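## Task

Scene 1: clamp the meter's jaws shut so the black wire sits entirely inside them, and hold them completely shut around it, uninterrupted, for a few seconds. Then remove the meter from the wire. Shutting the jaws around any other wire at any moment is a failure. Next, return the meter to its original place on its hook in its original orientation, with the jaws fully shut around the hook. It must stay there without the robot's help. Finally release it and pull the hands away.

## Robot and tools

Robot: two arms, left_arm and right_arm, facing each other across a table. left_arm's base is on the +y side. Both carry an identical right-handed five-finger hand, so a hand number means the same thing on either arm. The names say nothing about image sides.

Scene frame: the origin is on the table top, halfway between the two arm bases. z = 0 is the table surface and +z is up. Results give each hand point's position in metres, its orientation as a wxyz quaternion, and velocities in m/s and rad/s. The printed position can be slightly off at long reach.

Hand point: a spot 0.05 m in front of the palm, where the index pad meets the thumb tip in a pinch. Its own axes are +z along the straight fingers, +y out of the palm, and +x across the palm toward the little finger. The fingers extend 0.06-0.07 m past it. A wrist bracket on the little-finger side sits 0.03 m beyond the point in +y and 0.11 m across, and it can collide with things. With the thumb turned in front of the palm, the hand can wrap objects 0.035-0.08 m wide.

The row: 28 numbers, all in [-1, 1], one flat list covering both arms. The first 14 are left_arm: dx, dy, dz, rx, ry, rz, then left_gripper little, ring, middle, index, thumb_bend, thumb_turn, force_limit, speed. The last 14 are the same for right_arm/right_gripper. The six pose numbers are an offset, not a pose. They are in the hand point's own axes and measured from the pose shown in the latest result. Before any result in the scene, and for later calls within one reply, they are measured from where the robot is when the action begins. Scale: 1.0 = 0.6 m or 180 degrees. rx, ry, rz form one rotation vector. Each row counts from that same base, not from the previous row. All zeros pulls the arm back to that base, so it is not a hold.

Hand numbers are absolute targets. For the fingers and thumb_bend, +1 is straight and -1 is curled fully. For thumb_turn, +1 is beside the palm and -1 is in front of the palm. A pinch is about index -0.22, thumb_bend -0.75, thumb_turn -0.57. force_limit maps -1..+1 to about 0..10 N at the fingertip (15 N for the thumb). speed maps -1..+1 to nearly stopped..full, where full means 0.6 s for the whole travel. Close at speed -0.9 or lower for a gentle grip. To keep a hand unchanged, resend its last eight numbers; before any, use hand_measured plus hand_force_limit and hand_speed.

Tools:
- execute_actions {"actions": [...], "pictures": bool}. An empty list just reports the state. {"rows": [[28 numbers], ...], "steps": n} runs up to 15 rows at 1/30 s each, and the last row repeats to fill n. {"steps": n} alone waits up to 300 steps, counted from the previous result.
- move {"target": [28 numbers], "speed": m/s 0.002-0.5 (default 0.25), "stop_force": N 9-40}. This sends each hand point along a straight line to its offset target, over 0.5-10 s; hand numbers are sent at the start. stop_force ends an arm's path when its wrist sensor feels that much resistance. Use it only with slow speed and no rotation, and omit it when backing away from contact. The result adds a move: line with the outcome (done, off_target, moving, held, contact, fault), limits (paced = clipped, held = blocked steps), and each arm's remaining distance.
- wait {"seconds": 0-10}.
- zoom_image {"camera": cam_high|cam_low|cam_left_wrist|cam_right_wrist, "region": [x0,y0,x1,y1]} on the 504x504 images, max 504x504.
- show_instructions: reference pages for the clamp meter.
- finished_scene {"scene": 1 or 2}: ends and grades the scene, and cannot be undone.

Motion: each step's command is clipped to within 100 mm and 16 degrees of the measured pose, and motion lags about 0.17 s behind the command. Large moves may come up short, so check the result and send the remainder. Time keeps passing while the model composes a reply.

Result lines: the state per arm; Wrist force/torque in the end effector's axes (offset up to about 4 N, noise up to about 2.4 N, saturating near 50 N); hand_measured, hand_stopped_by (moving/target/force/stalled/fault), and hand_load_n (positive = pushed open; near 0 after a grip is lost). Hand target shows the current controller goal. HELD or pose unreachable means the clearance check altered or blocked the command. MOTOR HOT warns of heating, which causes a braking fault at 85 °C.

Avoid: pushing a stiff arm past a contact; any force of 150 N or any joint overload, which causes a 10 s stop; arms striking or pressing each other; knocking items off the table; dropping the meter; and closing the jaws on the wrong wire. Move smoothly and briskly, since elapsed time counts.

Each tool is called by a JSON object that holds its "op" and its "data", one argument or row to a line.

Reference images:

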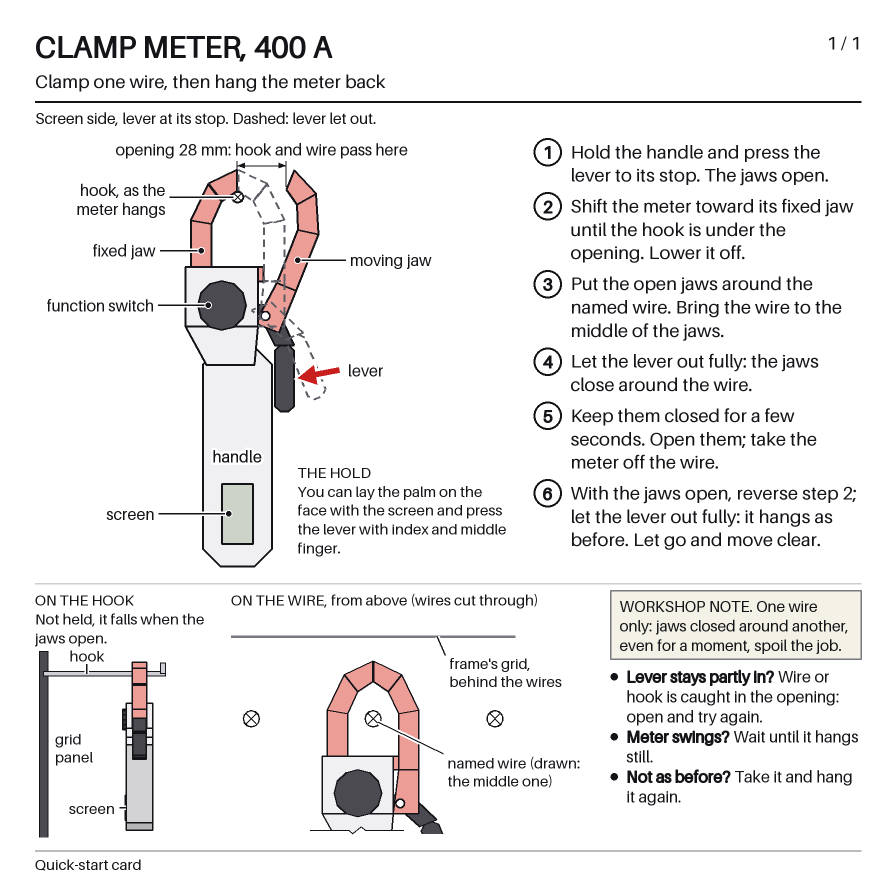

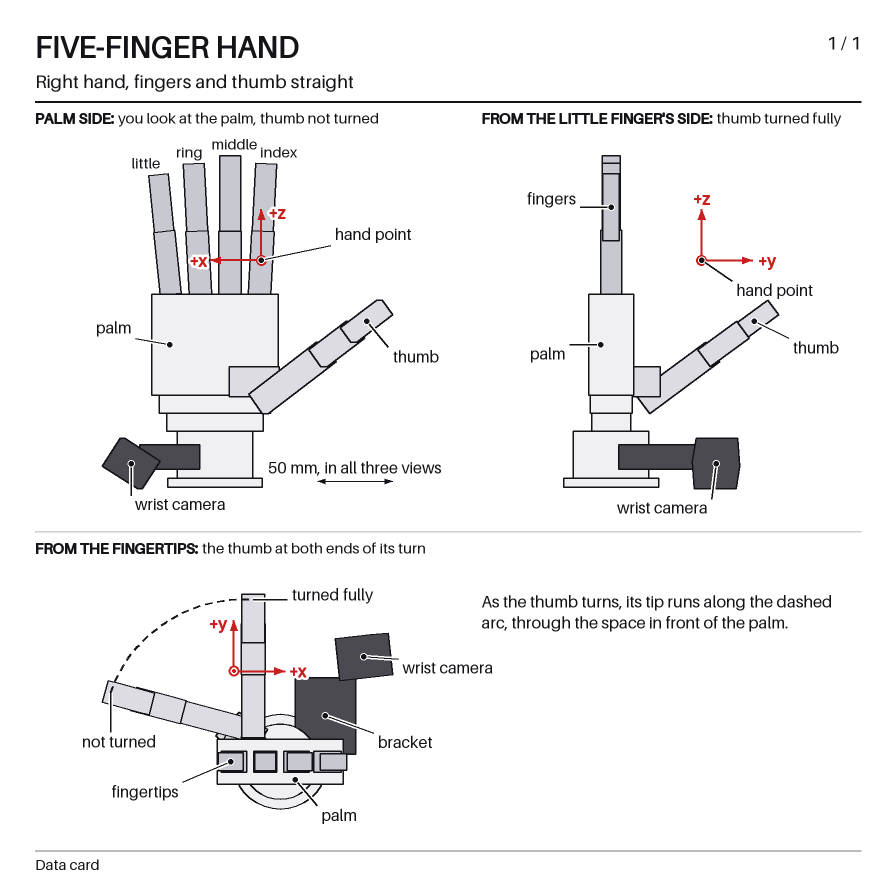

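## Session

{"op": "execute_actions", "data": {
  "actions": []
}}

Scene clock: 0.00 s of 8700.00 s.
left_arm: end_effector_position=(+0.3084, +0.4925, +0.4658) hand_measured=(+1.000, +1.000, +1.000, +1.000, +1.000, +1.000) hand_load_n=(+0.0, +0.0, +0.0, +0.0, +0.0, +0.0) hand_stopped_by=(target, target, target, target, target, target) hand_force_limit=0.00 hand_speed=-0.80 end_effector_quat_wxyz=(-0.014, +0.330, +0.944, +0.008) end_effector_velocity=(+0.000, +0.000, +0.000) end_effector_angular_velocity=(+0.000, -0.000, -0.000) | right_arm: end_effector_position=(+0.1418, -0.2693, +0.4892) hand_measured=(+1.000, +1.000, +1.000, +1.000, +1.000, +1.000) hand_load_n=(+0.0, +0.0, +0.0, +0.0, +0.0, +0.0) hand_stopped_by=(target, target, target, target, target, target) hand_force_limit=0.00 hand_speed=-0.80 end_effector_quat_wxyz=(+0.008, -0.298, +0.955, -0.008) end_effector_velocity=(+0.000, +0.000, -0.000) end_effector_angular_velocity=(+0.000, +0.001, -0.000)
Joint positions: left_arm=[ 0.578 -1.706  1.369  1.94   1.574 -1.86 ] | right_arm=[-1.209 -1.746  1.324  1.977  1.587 -1.899]
Joint velocities: left_arm=[ 0.    -0.    -0.    -0.    -0.     0.001] | right_arm=[-0.     0.001 -0.    -0.    -0.     0.   ]
Wrist force (N, on the end effector, along its own x y z axes, offset not removed): no reading
Wrist torque (N m, same axes, about the end effector's origin, offset not removed): no reading
Hand target (left_arm): +0.308, +0.493, +0.466; -0.014, +0.330, +0.944, +0.008
Hand target (right_arm): +0.142, -0.269, +0.489; +0.008, -0.298, +0.955, -0.008

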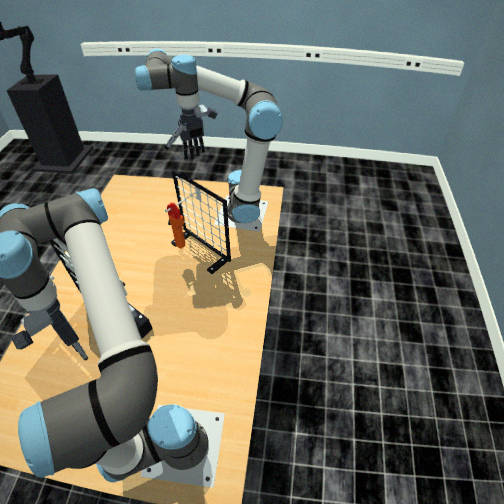

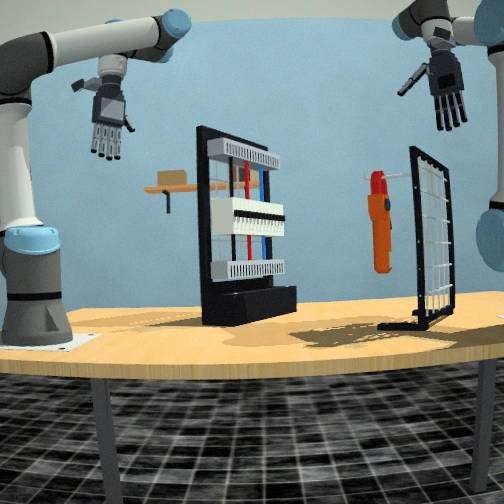

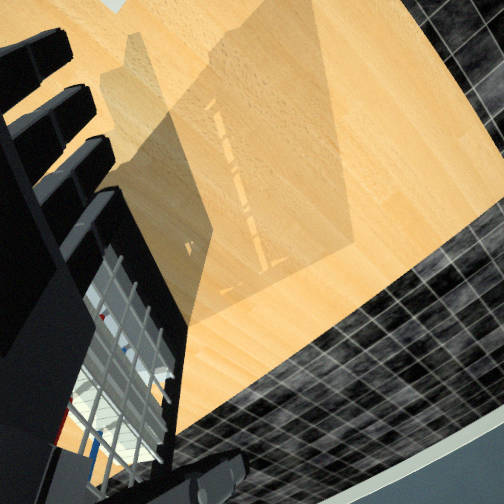

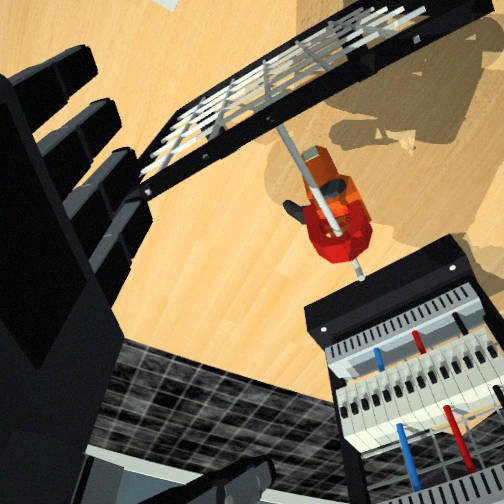

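{"op": "zoom_image", "data": {
  "camera": "cam_low",
  "region": [180, 110, 480, 350]
}}

{"op": "zoom_image", "data": {
  "camera": "cam_high",
  "region": [0, 150, 300, 400]
}}

{"op": "zoom_image", "data": {
  "camera": "cam_right_wrist",
  "region": [200, 80, 504, 504]
}}

Region (180, 110, 480, 350) of cam_low's 504x504 image, scaled by 1.680, with more detail than that image has; it fills the top 403 rows of this view, and the rest is white.

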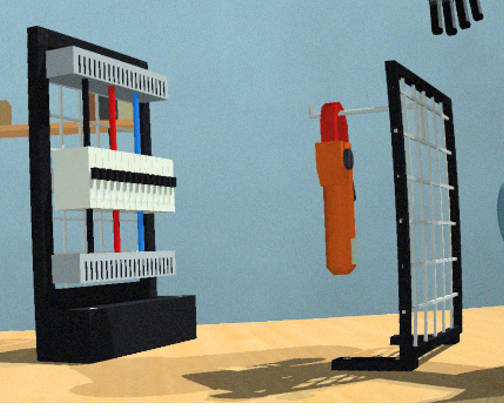

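Region (0, 150, 300, 400) of cam_high's 504x504 image, scaled by 1.680, with more detail than that image has.

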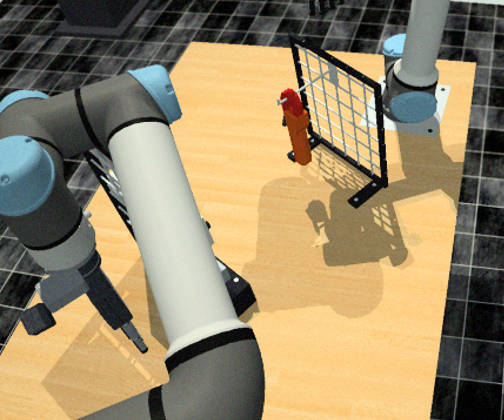

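Region (200, 80, 504, 504) of cam_right_wrist's 504x504 image, scaled by 1.189, with more detail than that image has; it fills the left 361 columns of this view, and the rest is white.

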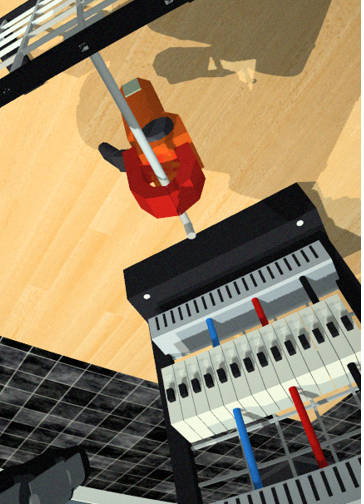

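{"op": "move", "data": {
  "target": [-0.058,-0.897,0,-0.051,-0.498,-0.051, 1,1,1,1,1,-1,0,0, 0,0,0,0,0,0, 1,1,1,1,1,1,0,-0.8],
  "speed": 0.25
}}

Scene clock: 123.87 s of 8700.00 s.
left_arm: end_effector_position=(+0.0002, +0.0497, +0.4618) hand_measured=(+1.000, +1.000, +1.000, +1.000, +1.000, -1.000) hand_load_n=(+0.0, +0.0, +0.0, +0.0, +0.0, +0.0) hand_stopped_by=(target, target, target, target, target, target) hand_force_limit=0.00 hand_speed=0.00 end_effector_quat_wxyz=(+0.676, +0.171, +0.699, -0.158) end_effector_velocity=(-0.002, -0.001, +0.000) end_effector_angular_velocity=(-0.010, -0.015, +0.004) | right_arm: end_effector_position=(+0.1418, -0.2693, +0.4892) hand_measured=(+1.000, +1.000, +1.000, +1.000, +1.000, +1.000) hand_load_n=(+0.0, +0.0, +0.0, +0.0, +0.0, +0.0) hand_stopped_by=(target, target, target, target, target, target) hand_force_limit=0.00 hand_speed=-0.80 end_effector_quat_wxyz=(+0.008, -0.298, +0.955, -0.008) end_effector_velocity=(-0.000, +0.000, -0.001) end_effector_angular_velocity=(-0.000, +0.003, -0.000)
Joint positions: left_arm=[-0.834 -1.126  1.679  2.481  0.336 -4.6  ] | right_arm=[-1.209 -1.746  1.324  1.977  1.587 -1.899]
Joint velocities: left_arm=[ 0.001  0.001  0.012  0.041  0.001 -0.054] | right_arm=[-0.     0.     0.003  0.    -0.     0.   ]
Wrist force (N, on the end effector, along its own x y z axes, offset not removed): left_arm=[2.6 -2.1 -0.1] | right_arm=[-2.8 -1.6 -0.2]
Wrist torque (N m, same axes, about the end effector's origin, offset not removed): left_arm=[-0.16 -0.55 -0.13] | right_arm=[-0.37 0.46 -0.12]
Hand target (left_arm): +0.000, +0.050, +0.462; +0.677, +0.171, +0.698, -0.158
Hand target (right_arm): +0.142, -0.269, +0.489; +0.008, -0.298, +0.955, -0.008
Off the commanded pose (left_arm): 0.000 m, 0 deg.
Off the commanded pose (right_arm): 0.000 m, 0 deg.
After step 90, 117.00 s passed at rest.
move: done

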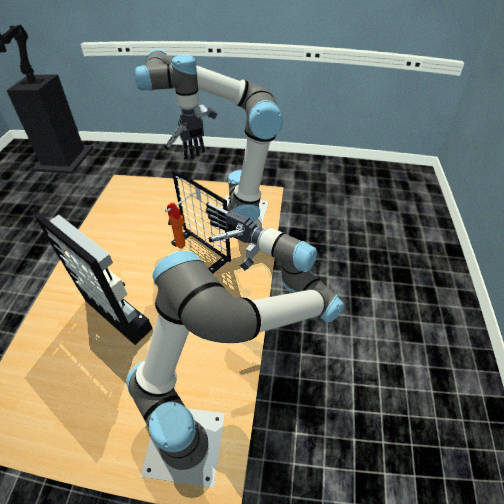

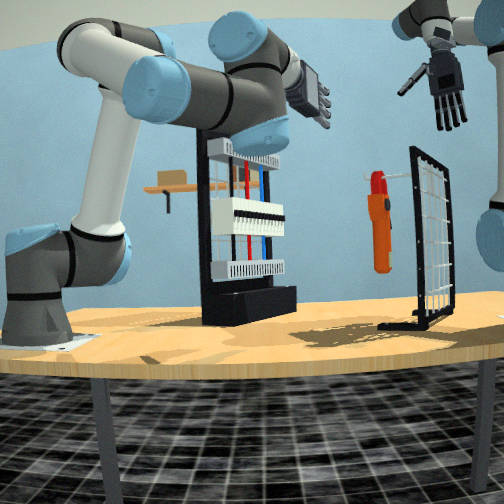

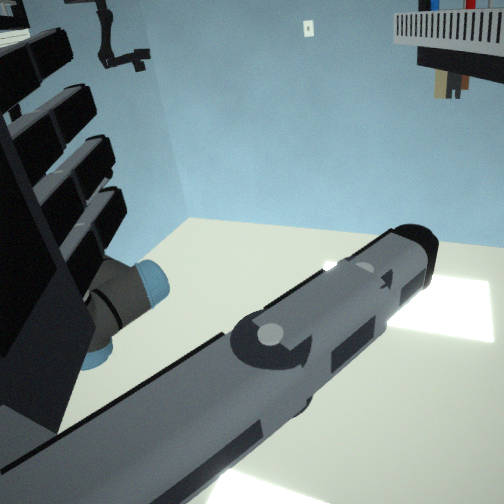

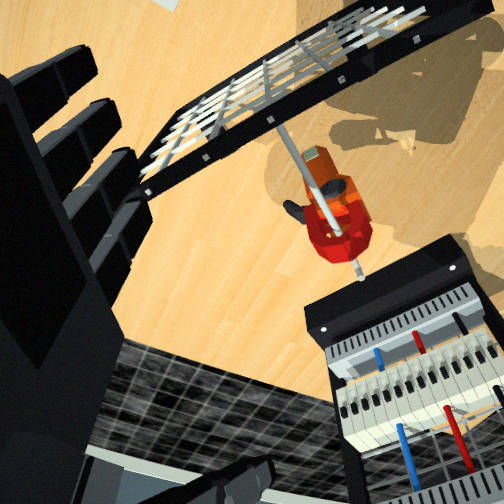

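{"op": "zoom_image", "data": {
  "camera": "cam_high",
  "region": [0, 150, 300, 400]
}}

Region (0, 150, 300, 400) of cam_high's 504x504 image, scaled by 1.680, with more detail than that image has.

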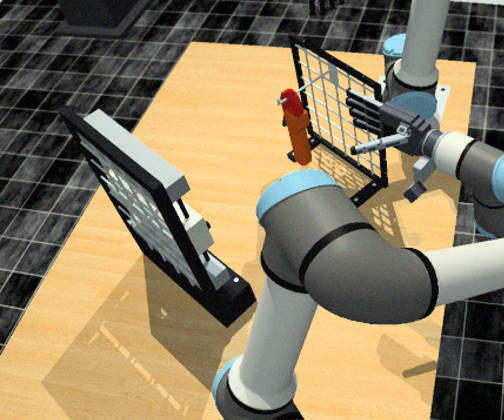

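{"op": "move", "data": {
  "target": [0.42,0,0,0,0,0, 1,1,1,1,1,-1,0,0, 0,0,0,0,0,0, 1,1,1,1,1,1,0,-0.8],
  "speed": 0.2
}}

Scene clock: 240.27 s of 8700.00 s.
left_arm: end_effector_position=(-0.0062, +0.0564, +0.2102) hand_measured=(+1.000, +1.000, +1.000, +1.000, +1.000, -1.000) hand_load_n=(+0.0, +0.0, +0.0, +0.0, +0.0, +0.0) hand_stopped_by=(target, target, target, target, target, target) hand_force_limit=0.00 hand_speed=0.00 end_effector_quat_wxyz=(+0.676, +0.171, +0.699, -0.158) end_effector_velocity=(-0.001, +0.000, -0.003) end_effector_angular_velocity=(-0.001, +0.001, -0.000) | right_arm: end_effector_position=(+0.1418, -0.2693, +0.4892) hand_measured=(+1.000, +1.000, +1.000, +1.000, +1.000, +1.000) hand_load_n=(+0.0, +0.0, +0.0, +0.0, +0.0, +0.0) hand_stopped_by=(target, target, target, target, target, target) hand_force_limit=0.00 hand_speed=-0.80 end_effector_quat_wxyz=(+0.008, -0.298, +0.955, -0.008) end_effector_velocity=(+0.000, +0.000, +0.000) end_effector_angular_velocity=(+0.000, -0.001, +0.000)
Joint positions: left_arm=[-0.853 -0.691  1.767  1.964  0.354 -4.606] | right_arm=[-1.209 -1.746  1.324  1.977  1.587 -1.899]
Joint velocities: left_arm=[-0.001  0.005 -0.002 -0.005  0.001  0.   ] | right_arm=[-0.     0.    -0.001 -0.    -0.    -0.   ]
Wrist force (N, on the end effector, along its own x y z axes, offset not removed): left_arm=[-2.2 -0.4 -2.5] | right_arm=[-4.0 -1.5 -0.2]
Wrist torque (N m, same axes, about the end effector's origin, offset not removed): left_arm=[0.05 0.39 -0.40] | right_arm=[-0.38 0.68 -0.18]
Hand target (left_arm): -0.006, +0.056, +0.210; +0.676, +0.171, +0.699, -0.158
Hand target (right_arm): +0.142, -0.269, +0.489; +0.008, -0.298, +0.955, -0.008
Off the commanded pose (left_arm): 0.000 m, 0 deg.
Off the commanded pose (right_arm): 0.000 m, 0 deg.
After step 90, 111.47 s passed at rest.
move: done

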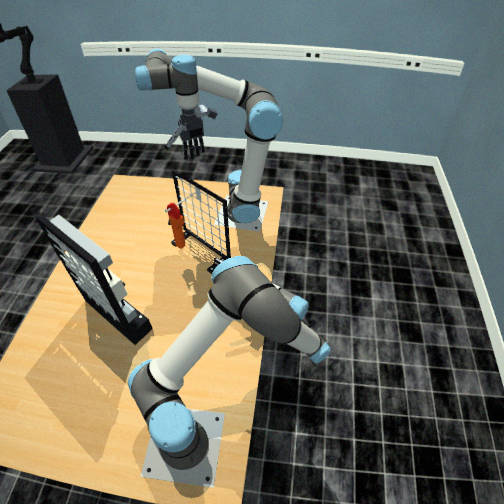

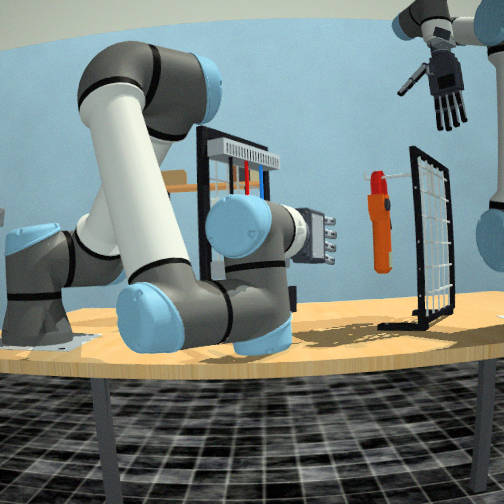

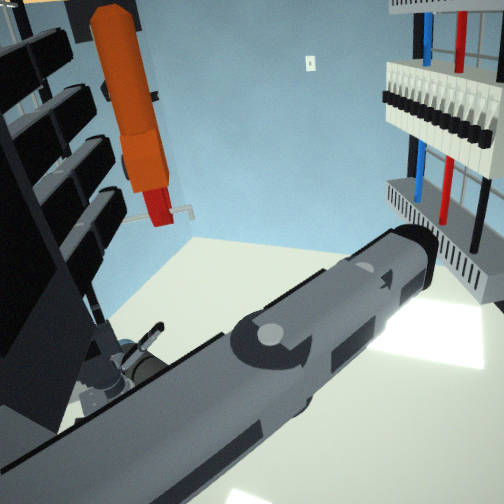

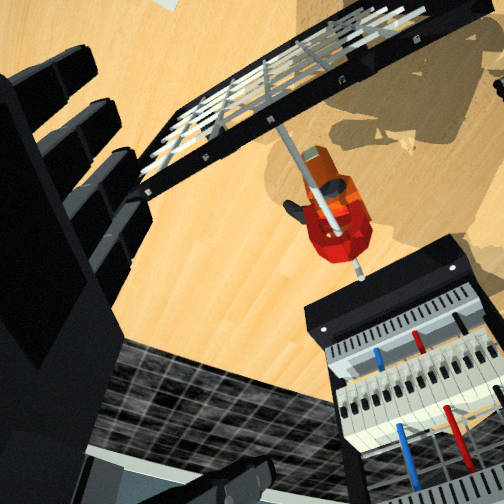

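{"op": "move", "data": {
  "target": [-0.017,-0.085,0.1,0,0.055,0, 1,1,1,1,1,-1,0,0, 0,0,0,0,0,0, 1,1,1,1,1,1,0,-0.8],
  "speed": 0.1
}}

Scene clock: 305.33 s of 8700.00 s.
left_arm: end_effector_position=(+0.0244, -0.0162, +0.2178) hand_measured=(+1.000, +1.000, +1.000, +1.000, +1.000, -1.000) hand_load_n=(+0.0, +0.0, +0.0, +0.0, +0.0, +0.0) hand_stopped_by=(target, target, target, target, target, target) hand_force_limit=0.00 hand_speed=0.00 end_effector_quat_wxyz=(+0.615, +0.184, +0.754, -0.143) end_effector_velocity=(+0.000, -0.002, +0.001) end_effector_angular_velocity=(+0.008, +0.013, -0.008) | right_arm: end_effector_position=(+0.1418, -0.2693, +0.4892) hand_measured=(+1.000, +1.000, +1.000, +1.000, +1.000, +1.000) hand_load_n=(+0.0, +0.0, +0.0, +0.0, +0.0, +0.0) hand_stopped_by=(target, target, target, target, target, target) hand_force_limit=0.00 hand_speed=-0.80 end_effector_quat_wxyz=(+0.008, -0.298, +0.955, -0.008) end_effector_velocity=(+0.000, -0.000, -0.000) end_effector_angular_velocity=(-0.001, +0.001, -0.000)
Joint positions: left_arm=[-0.716 -0.675  1.407  1.646  0.298 -3.961] | right_arm=[-1.209 -1.746  1.324  1.977  1.587 -1.899]
Joint velocities: left_arm=[ 0.002 -0.007 -0.017 -0.036  0.004  0.06 ] | right_arm=[-0.     0.001  0.001  0.     0.     0.   ]
Wrist force (N, on the end effector, along its own x y z axes, offset not removed): left_arm=[-0.3 0.8 3.3] | right_arm=[-2.6 -2.0 -0.5]
Wrist torque (N m, same axes, about the end effector's origin, offset not removed): left_arm=[0.06 -0.26 -0.22] | right_arm=[-0.42 0.54 -0.19]
Hand target (left_arm): +0.025, -0.016, +0.218; +0.614, +0.184, +0.754, -0.142
Hand target (right_arm): +0.142, -0.269, +0.489; +0.008, -0.298, +0.955, -0.008
Off the commanded pose (left_arm): 0.000 m, 0 deg.
Off the commanded pose (right_arm): 0.000 m, 0 deg.
After step 90, 60.63 s passed at rest.
move: done

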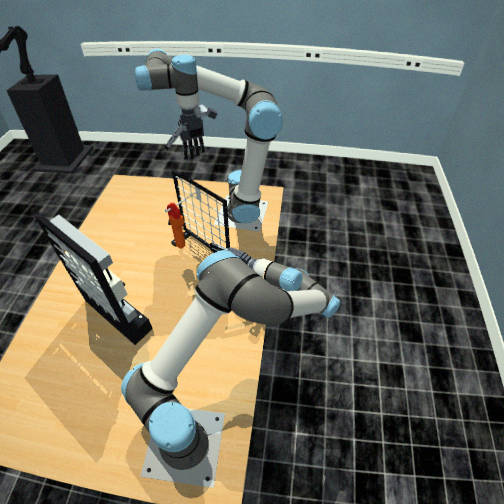

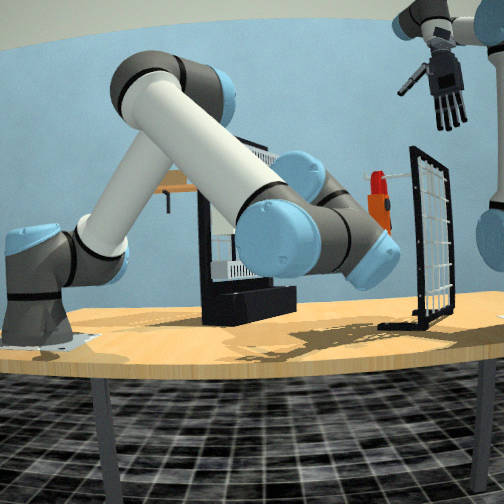

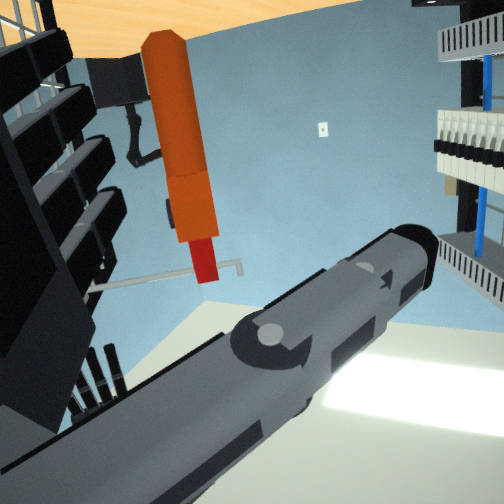

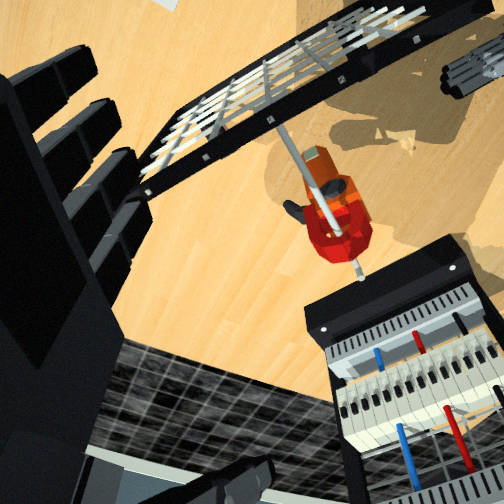

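{"op": "move", "data": {
  "target": [-0.2,0.08,-0.05,0,0,0.667, 1,1,1,1,1,-1,0,0, 0,0,0,0,0,0, 1,1,1,1,1,1,0,-0.8],
  "speed": 0.4
}}

{"op": "move", "data": {
  "target": [0,0,0,0,0,0.667, 1,1,1,1,1,-1,0,0, 0,0,0,0,0,0, 1,1,1,1,1,1,0,-0.8],
  "speed": 0.4
}}

{"op": "move", "data": {
  "target": [0,0,0,0,0,0.666, 1,1,1,1,1,-1,0,0, 0,0,0,0,0,0, 1,1,1,1,1,1,0,-0.8],
  "speed": 0.4
}}

Scene clock: 342.63 s of 8700.00 s.
left_arm: end_effector_position=(+0.0408, +0.0276, +0.3419) hand_measured=(+1.000, +1.000, +1.000, +1.000, +1.000, -1.000) hand_load_n=(+0.0, +0.0, +0.0, +0.0, +0.0, +0.0) hand_stopped_by=(target, target, target, target, target, target) hand_force_limit=0.00 hand_speed=0.00 end_effector_quat_wxyz=(+0.431, +0.744, +0.218, +0.461) end_effector_velocity=(+0.001, +0.000, +0.001) end_effector_angular_velocity=(+0.017, +0.001, -0.005) | right_arm: end_effector_position=(+0.1418, -0.2693, +0.4892) hand_measured=(+1.000, +1.000, +1.000, +1.000, +1.000, +1.000) hand_load_n=(+0.0, +0.0, +0.0, +0.0, +0.0, +0.0) hand_stopped_by=(target, target, target, target, target, target) hand_force_limit=0.00 hand_speed=-0.80 end_effector_quat_wxyz=(+0.008, -0.298, +0.955, -0.008) end_effector_velocity=(+0.001, +0.000, -0.000) end_effector_angular_velocity=(-0.000, +0.002, -0.000)
Joint positions: left_arm=[-0.822 -1.173  1.97   1.769  0.381 -2.066] | right_arm=[-1.209 -1.746  1.324  1.977  1.587 -1.899]
Joint velocities: left_arm=[ 0.002 -0.009 -0.006 -0.011  0.002  0.039] | right_arm=[-0.     0.002  0.     0.    -0.     0.   ]
Wrist force (N, on the end effector, along its own x y z axes, offset not removed): left_arm=[-1.0 -1.0 3.1] | right_arm=[-2.0 -1.6 -0.8]
Wrist torque (N m, same axes, about the end effector's origin, offset not removed): left_arm=[-0.34 -0.18 -0.46] | right_arm=[-0.43 0.44 -0.03]
Hand target (left_arm): +0.041, +0.028, +0.342; +0.431, +0.745, +0.217, +0.461
Hand target (right_arm): +0.142, -0.269, +0.489; +0.008, -0.298, +0.955, -0.008
Off the commanded pose (left_arm): 0.000 m, 0 deg.
Off the commanded pose (right_arm): 0.000 m, 0 deg.
After step 90, 31.00 s passed at rest.
move: done

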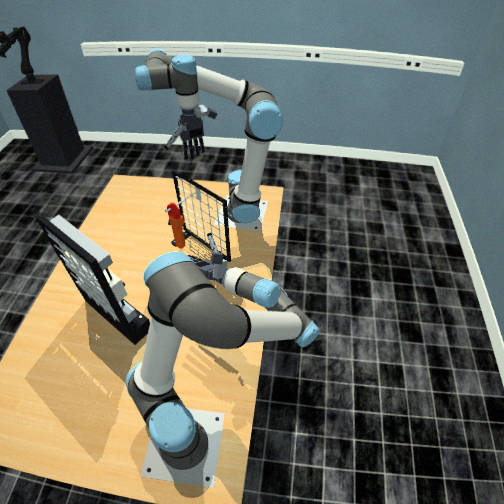

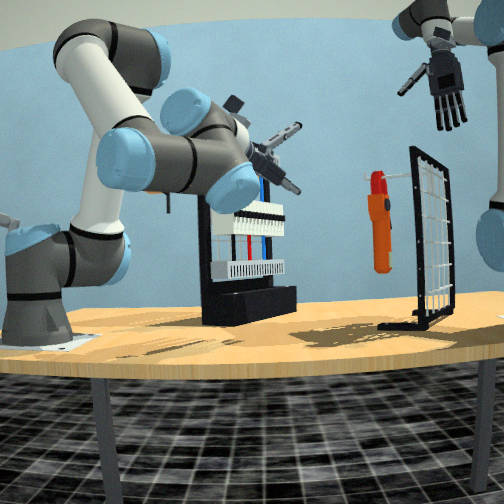

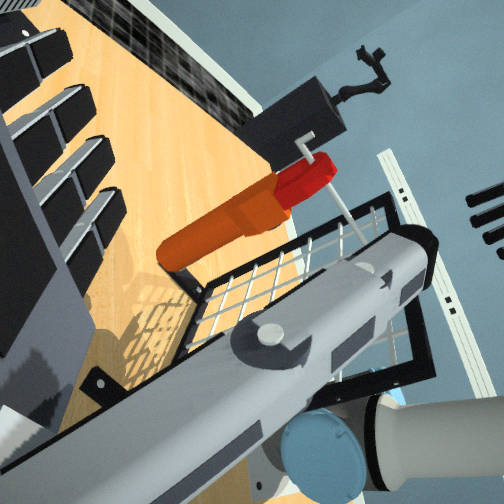

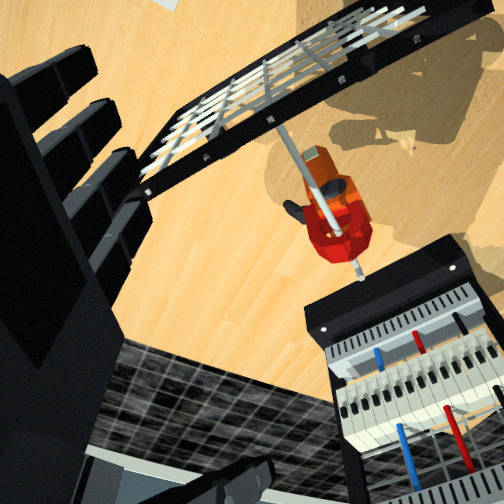

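Scene clock: 346.00 s of 8700.00 s.
left_arm: end_effector_position=(+0.0409, +0.0276, +0.3419) hand_measured=(+1.000, +1.000, +1.000, +1.000, +1.000, -1.000) hand_load_n=(+0.0, +0.0, +0.0, +0.0, +0.0, +0.0) hand_stopped_by=(target, target, target, target, target, target) hand_force_limit=0.00 hand_speed=0.00 end_effector_quat_wxyz=(-0.184, +0.561, -0.535, +0.605) end_effector_velocity=(+0.000, +0.000, +0.000) end_effector_angular_velocity=(+0.014, +0.007, -0.006) | right_arm: end_effector_position=(+0.1418, -0.2693, +0.4892) hand_measured=(+1.000, +1.000, +1.000, +1.000, +1.000, +1.000) hand_load_n=(+0.0, +0.0, +0.0, +0.0, +0.0, +0.0) hand_stopped_by=(target, target, target, target, target, target) hand_force_limit=0.00 hand_speed=-0.80 end_effector_quat_wxyz=(+0.008, -0.298, +0.955, -0.008) end_effector_velocity=(+0.000, +0.000, -0.000) end_effector_angular_velocity=(+0.000, +0.003, +0.000)
Joint positions: left_arm=[-0.737 -1.194  1.656  1.969  0.312  0.173] | right_arm=[-1.209 -1.746  1.324  1.977  1.587 -1.899]
Joint velocities: left_arm=[ 0.003 -0.    -0.017 -0.028  0.003  0.054] | right_arm=[ 0.     0.001  0.001  0.    -0.001 -0.   ]
Wrist force (N, on the end effector, along its own x y z axes, offset not removed): left_arm=[-2.3 -1.7 -0.4] | right_arm=[-2.4 -1.8 -0.3]
Wrist torque (N m, same axes, about the end effector's origin, offset not removed): left_arm=[-0.31 0.21 -0.35] | right_arm=[-0.47 0.47 -0.16]
Hand target (left_arm): +0.041, +0.028, +0.342; -0.184, +0.561, -0.535, +0.604
Hand target (right_arm): +0.142, -0.269, +0.489; +0.008, -0.298, +0.955, -0.008
Off the commanded pose (left_arm): 0.000 m, 0 deg.
Off the commanded pose (right_arm): 0.000 m, 0 deg.
move: done

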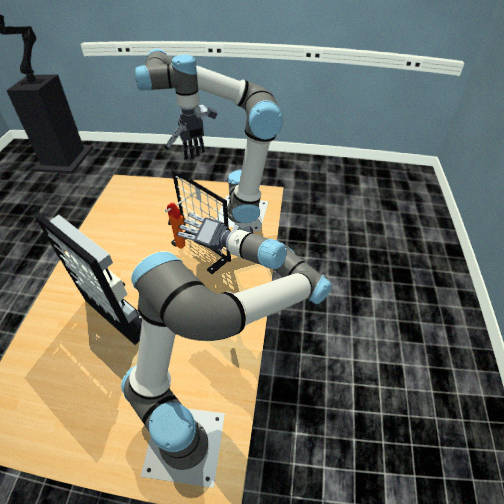

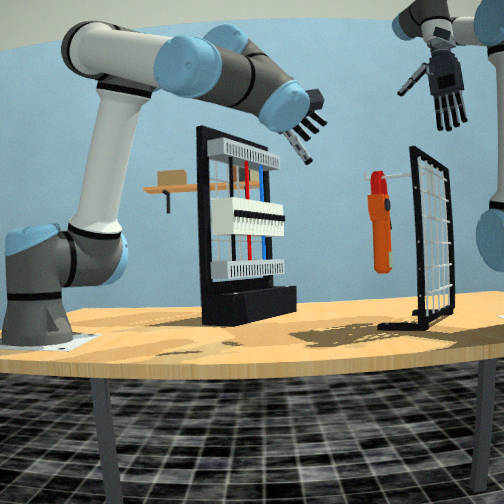

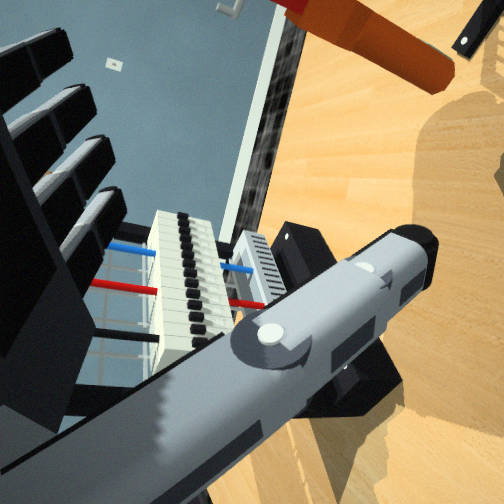

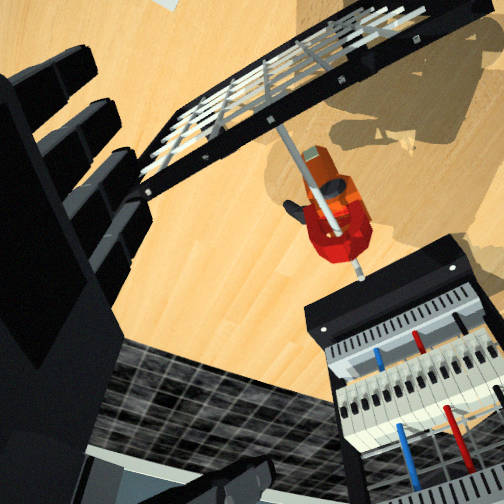

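Scene clock: 349.30 s of 8700.00 s.
left_arm: end_effector_position=(+0.0409, +0.0276, +0.3418) hand_measured=(+1.000, +1.000, +1.000, +1.000, +1.000, -1.000) hand_load_n=(+0.0, +0.0, +0.0, +0.0, +0.0, +0.0) hand_stopped_by=(target, target, target, target, target, target) hand_force_limit=0.00 hand_speed=0.00 end_effector_quat_wxyz=(+0.616, +0.181, +0.753, -0.144) end_effector_velocity=(-0.001, +0.000, +0.000) end_effector_angular_velocity=(+0.017, +0.004, -0.009) | right_arm: end_effector_position=(+0.1418, -0.2693, +0.4892) hand_measured=(+1.000, +1.000, +1.000, +1.000, +1.000, +1.000) hand_load_n=(+0.0, +0.0, +0.0, +0.0, +0.0, +0.0) hand_stopped_by=(target, target, target, target, target, target) hand_force_limit=0.00 hand_speed=-0.80 end_effector_quat_wxyz=(+0.008, -0.298, +0.955, -0.008) end_effector_velocity=(+0.000, +0.000, +0.000) end_effector_angular_velocity=(+0.000, -0.000, -0.000)
Joint positions: left_arm=[-0.745 -0.947  1.553  1.847  0.318  2.241] | right_arm=[-1.209 -1.746  1.324  1.977  1.587 -1.899]
Joint velocities: left_arm=[-0.003 -0.004 -0.006 -0.025  0.005  0.048] | right_arm=[-0.     0.001 -0.001  0.    -0.     0.   ]
Wrist force (N, on the end effector, along its own x y z axes, offset not removed): left_arm=[-1.4 -1.8 0.2] | right_arm=[-1.9 -2.0 -1.4]
Wrist torque (N m, same axes, about the end effector's origin, offset not removed): left_arm=[-0.28 -0.08 -0.33] | right_arm=[-0.39 0.45 -0.13]
Hand target (left_arm): +0.041, +0.028, +0.342; +0.616, +0.182, +0.753, -0.143
Hand target (right_arm): +0.142, -0.269, +0.489; +0.008, -0.298, +0.955, -0.008
Off the commanded pose (left_arm): 0.000 m, 0 deg.
Off the commanded pose (right_arm): 0.000 m, 0 deg.
move: done

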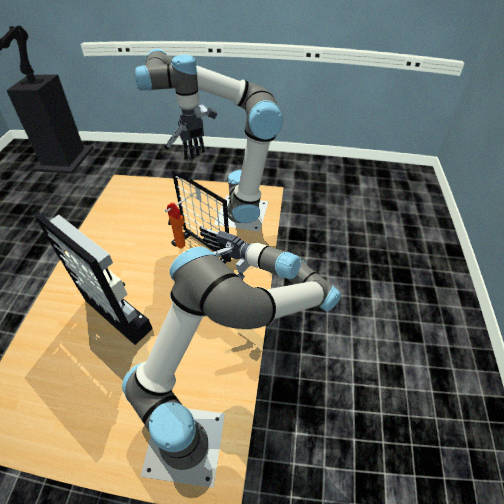

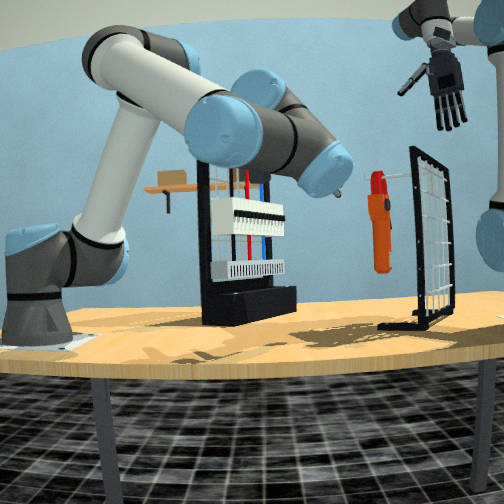

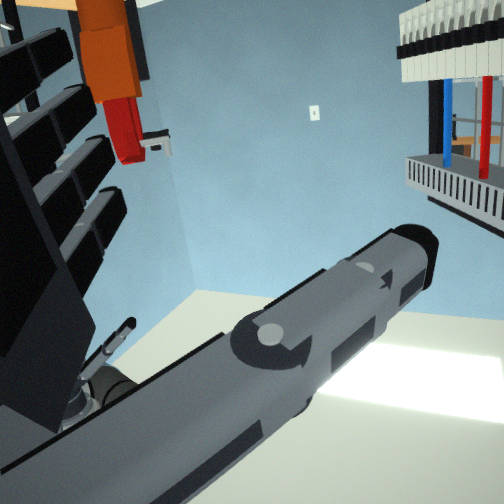

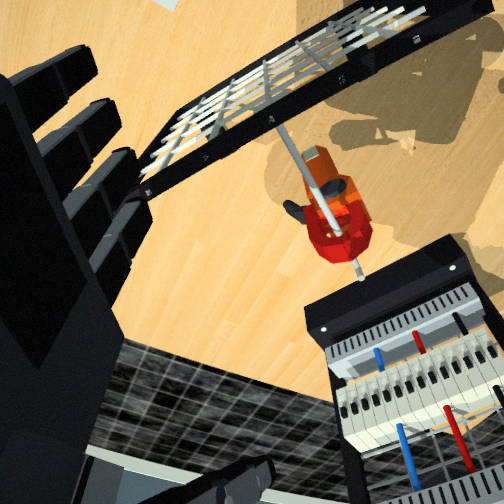

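{"op": "move", "data": {
  "target": [0.215,-0.09,0.0875,0,-0.108,0, 1,1,1,1,1,-1,0,0, 0,0,0,0,0,0, 1,1,1,1,1,1,0,-0.8],
  "speed": 0.12
}}

Scene clock: 367.27 s of 8700.00 s.
left_arm: end_effector_position=(+0.0402, -0.0312, +0.2042) hand_measured=(+1.000, +1.000, +1.000, +1.000, +1.000, -1.000) hand_load_n=(+0.0, +0.0, +0.0, +0.0, +0.0, +0.0) hand_stopped_by=(target, target, target, target, target, target) hand_force_limit=0.00 hand_speed=0.00 end_effector_quat_wxyz=(+0.733, +0.154, +0.640, -0.171) end_effector_velocity=(-0.001, -0.000, -0.001) end_effector_angular_velocity=(-0.013, -0.017, -0.010) | right_arm: end_effector_position=(+0.1418, -0.2693, +0.4892) hand_measured=(+1.000, +1.000, +1.000, +1.000, +1.000, +1.000) hand_load_n=(+0.0, +0.0, +0.0, +0.0, +0.0, +0.0) hand_stopped_by=(target, target, target, target, target, target) hand_force_limit=0.00 hand_speed=-0.80 end_effector_quat_wxyz=(+0.008, -0.298, +0.955, -0.008) end_effector_velocity=(+0.000, -0.000, +0.000) end_effector_angular_velocity=(-0.000, -0.000, -0.000)
Joint positions: left_arm=[-0.664 -0.65   1.797  2.677  0.214  0.908] | right_arm=[-1.209 -1.746  1.324  1.977  1.587 -1.899]
Joint velocities: left_arm=[-0.001 -0.012  0.03   0.085  0.006 -0.106] | right_arm=[-0.     0.    -0.001  0.     0.    -0.   ]
Wrist force (N, on the end effector, along its own x y z axes, offset not removed): left_arm=[-1.5 1.0 1.2] | right_arm=[-2.4 1.0 0.5]
Wrist torque (N m, same axes, about the end effector's origin, offset not removed): left_arm=[0.23 0.21 -0.35] | right_arm=[-0.02 0.38 -0.05]
Hand target (left_arm): +0.040, -0.031, +0.204; +0.734, +0.154, +0.639, -0.172
Hand target (right_arm): +0.142, -0.269, +0.489; +0.008, -0.298, +0.955, -0.008
Off the commanded pose (left_arm): 0.001 m, 0 deg.
Off the commanded pose (right_arm): 0.000 m, 0 deg.
After step 90, 12.70 s passed at rest.
move: done

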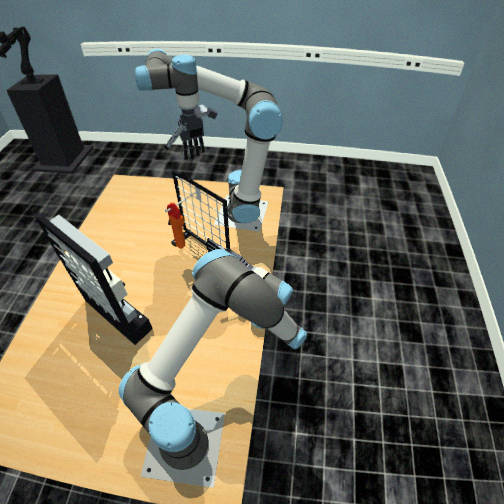

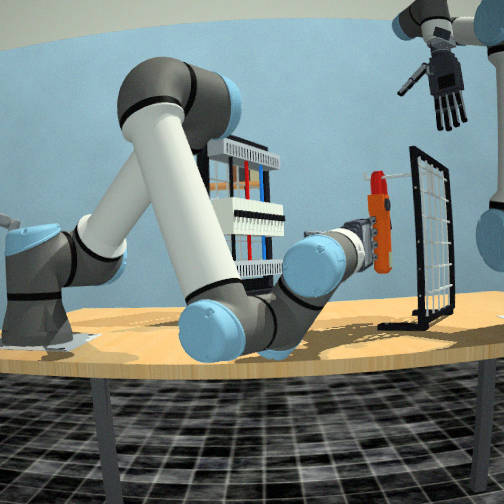

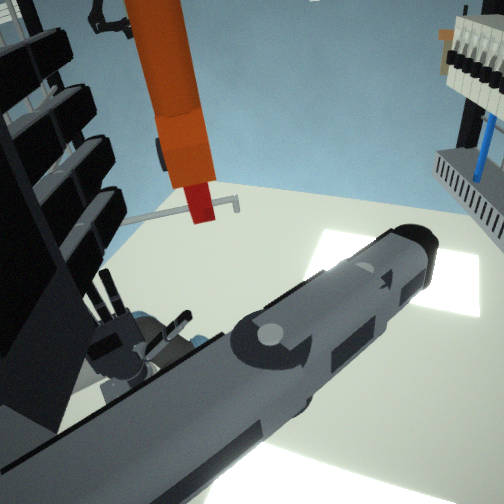

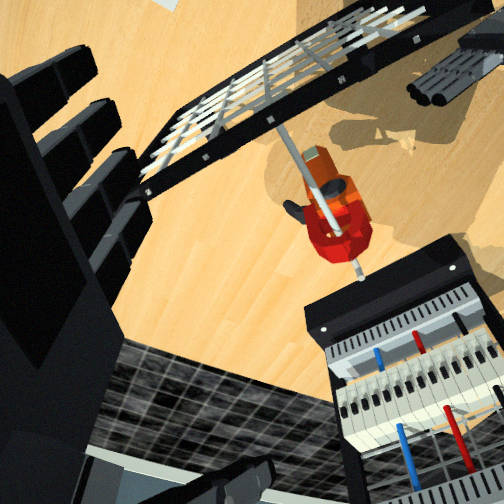

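{"op": "move", "data": {
  "target": [0.023,0.008,0.165,0,0,0, 1,1,1,1,1,-1,0,0, 0,0,0,0,0,0, 1,1,1,1,1,1,0,-0.8],
  "speed": 0.06
}}

Scene clock: 383.27 s of 8700.00 s.
left_arm: end_effector_position=(+0.1316, -0.0712, +0.2039) hand_measured=(+1.000, +1.000, +1.000, +1.000, +1.000, -1.000) hand_load_n=(+0.0, +0.0, +0.0, +0.0, +0.0, +0.0) hand_stopped_by=(target, target, target, target, target, target) hand_force_limit=0.00 hand_speed=0.00 end_effector_quat_wxyz=(+0.733, +0.151, +0.641, -0.167) end_effector_velocity=(+0.001, -0.001, +0.001) end_effector_angular_velocity=(-0.003, -0.010, -0.032) | right_arm: end_effector_position=(+0.1418, -0.2693, +0.4892) hand_measured=(+1.000, +1.000, +1.000, +1.000, +1.000, +1.000) hand_load_n=(+0.0, +0.0, +0.0, +0.0, +0.0, +0.0) hand_stopped_by=(target, target, target, target, target, target) hand_force_limit=0.00 hand_speed=-0.80 end_effector_quat_wxyz=(+0.008, -0.298, +0.955, -0.008) end_effector_velocity=(-0.000, -0.000, -0.000) end_effector_angular_velocity=(-0.000, +0.000, +0.000)
Joint positions: left_arm=[-0.489 -0.842  1.899  3.635  0.132  0.027] | right_arm=[-1.209 -1.746  1.324  1.977  1.587 -1.899]
Joint velocities: left_arm=[-0.    -0.058  0.028  0.273  0.01  -0.243] | right_arm=[ 0.    -0.001  0.001  0.    -0.    -0.   ]
Wrist force (N, on the end effector, along its own x y z axes, offset not removed): left_arm=[0.6 -3.2 1.8] | right_arm=[-2.4 -0.4 1.3]
Wrist torque (N m, same axes, about the end effector's origin, offset not removed): left_arm=[-0.61 -0.04 -0.21] | right_arm=[-0.40 0.42 -0.02]
Hand target (left_arm): +0.132, -0.071, +0.204; +0.733, +0.152, +0.640, -0.169
Hand target (right_arm): +0.142, -0.269, +0.489; +0.008, -0.298, +0.955, -0.008
Off the commanded pose (left_arm): 0.001 m, 1 deg.
Off the commanded pose (right_arm): 0.000 m, 0 deg.
After step 90, 10.67 s passed at rest.
move: done

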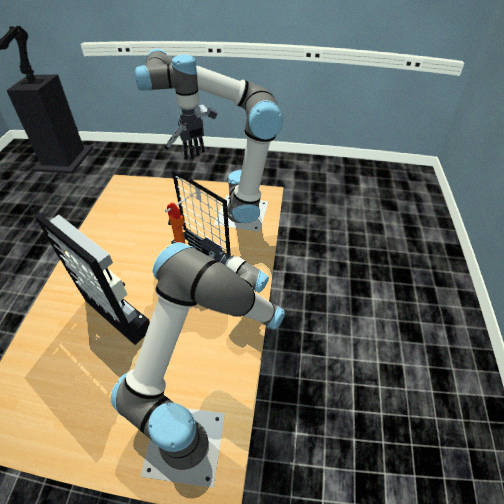

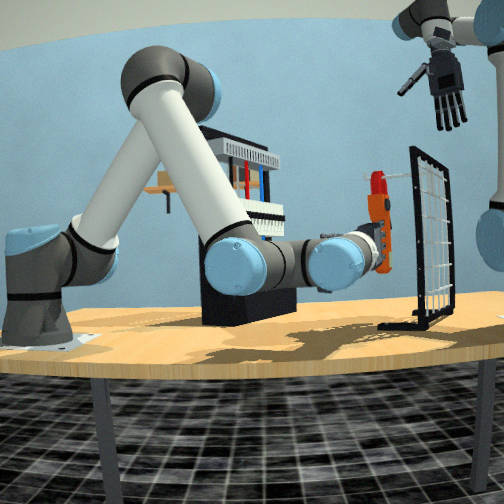

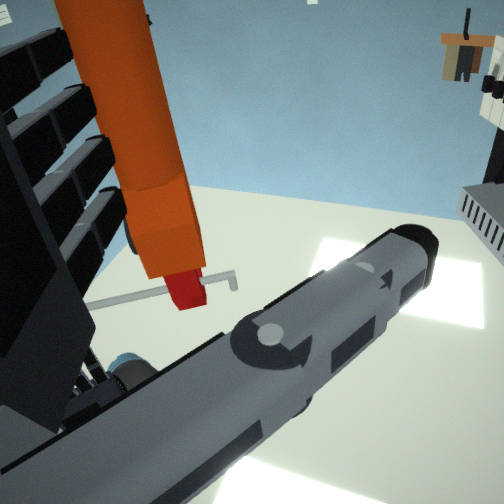

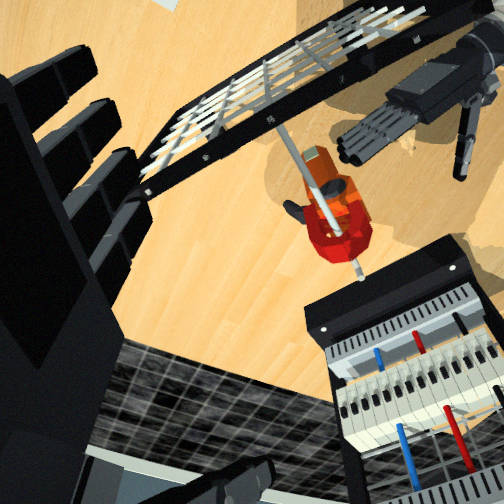

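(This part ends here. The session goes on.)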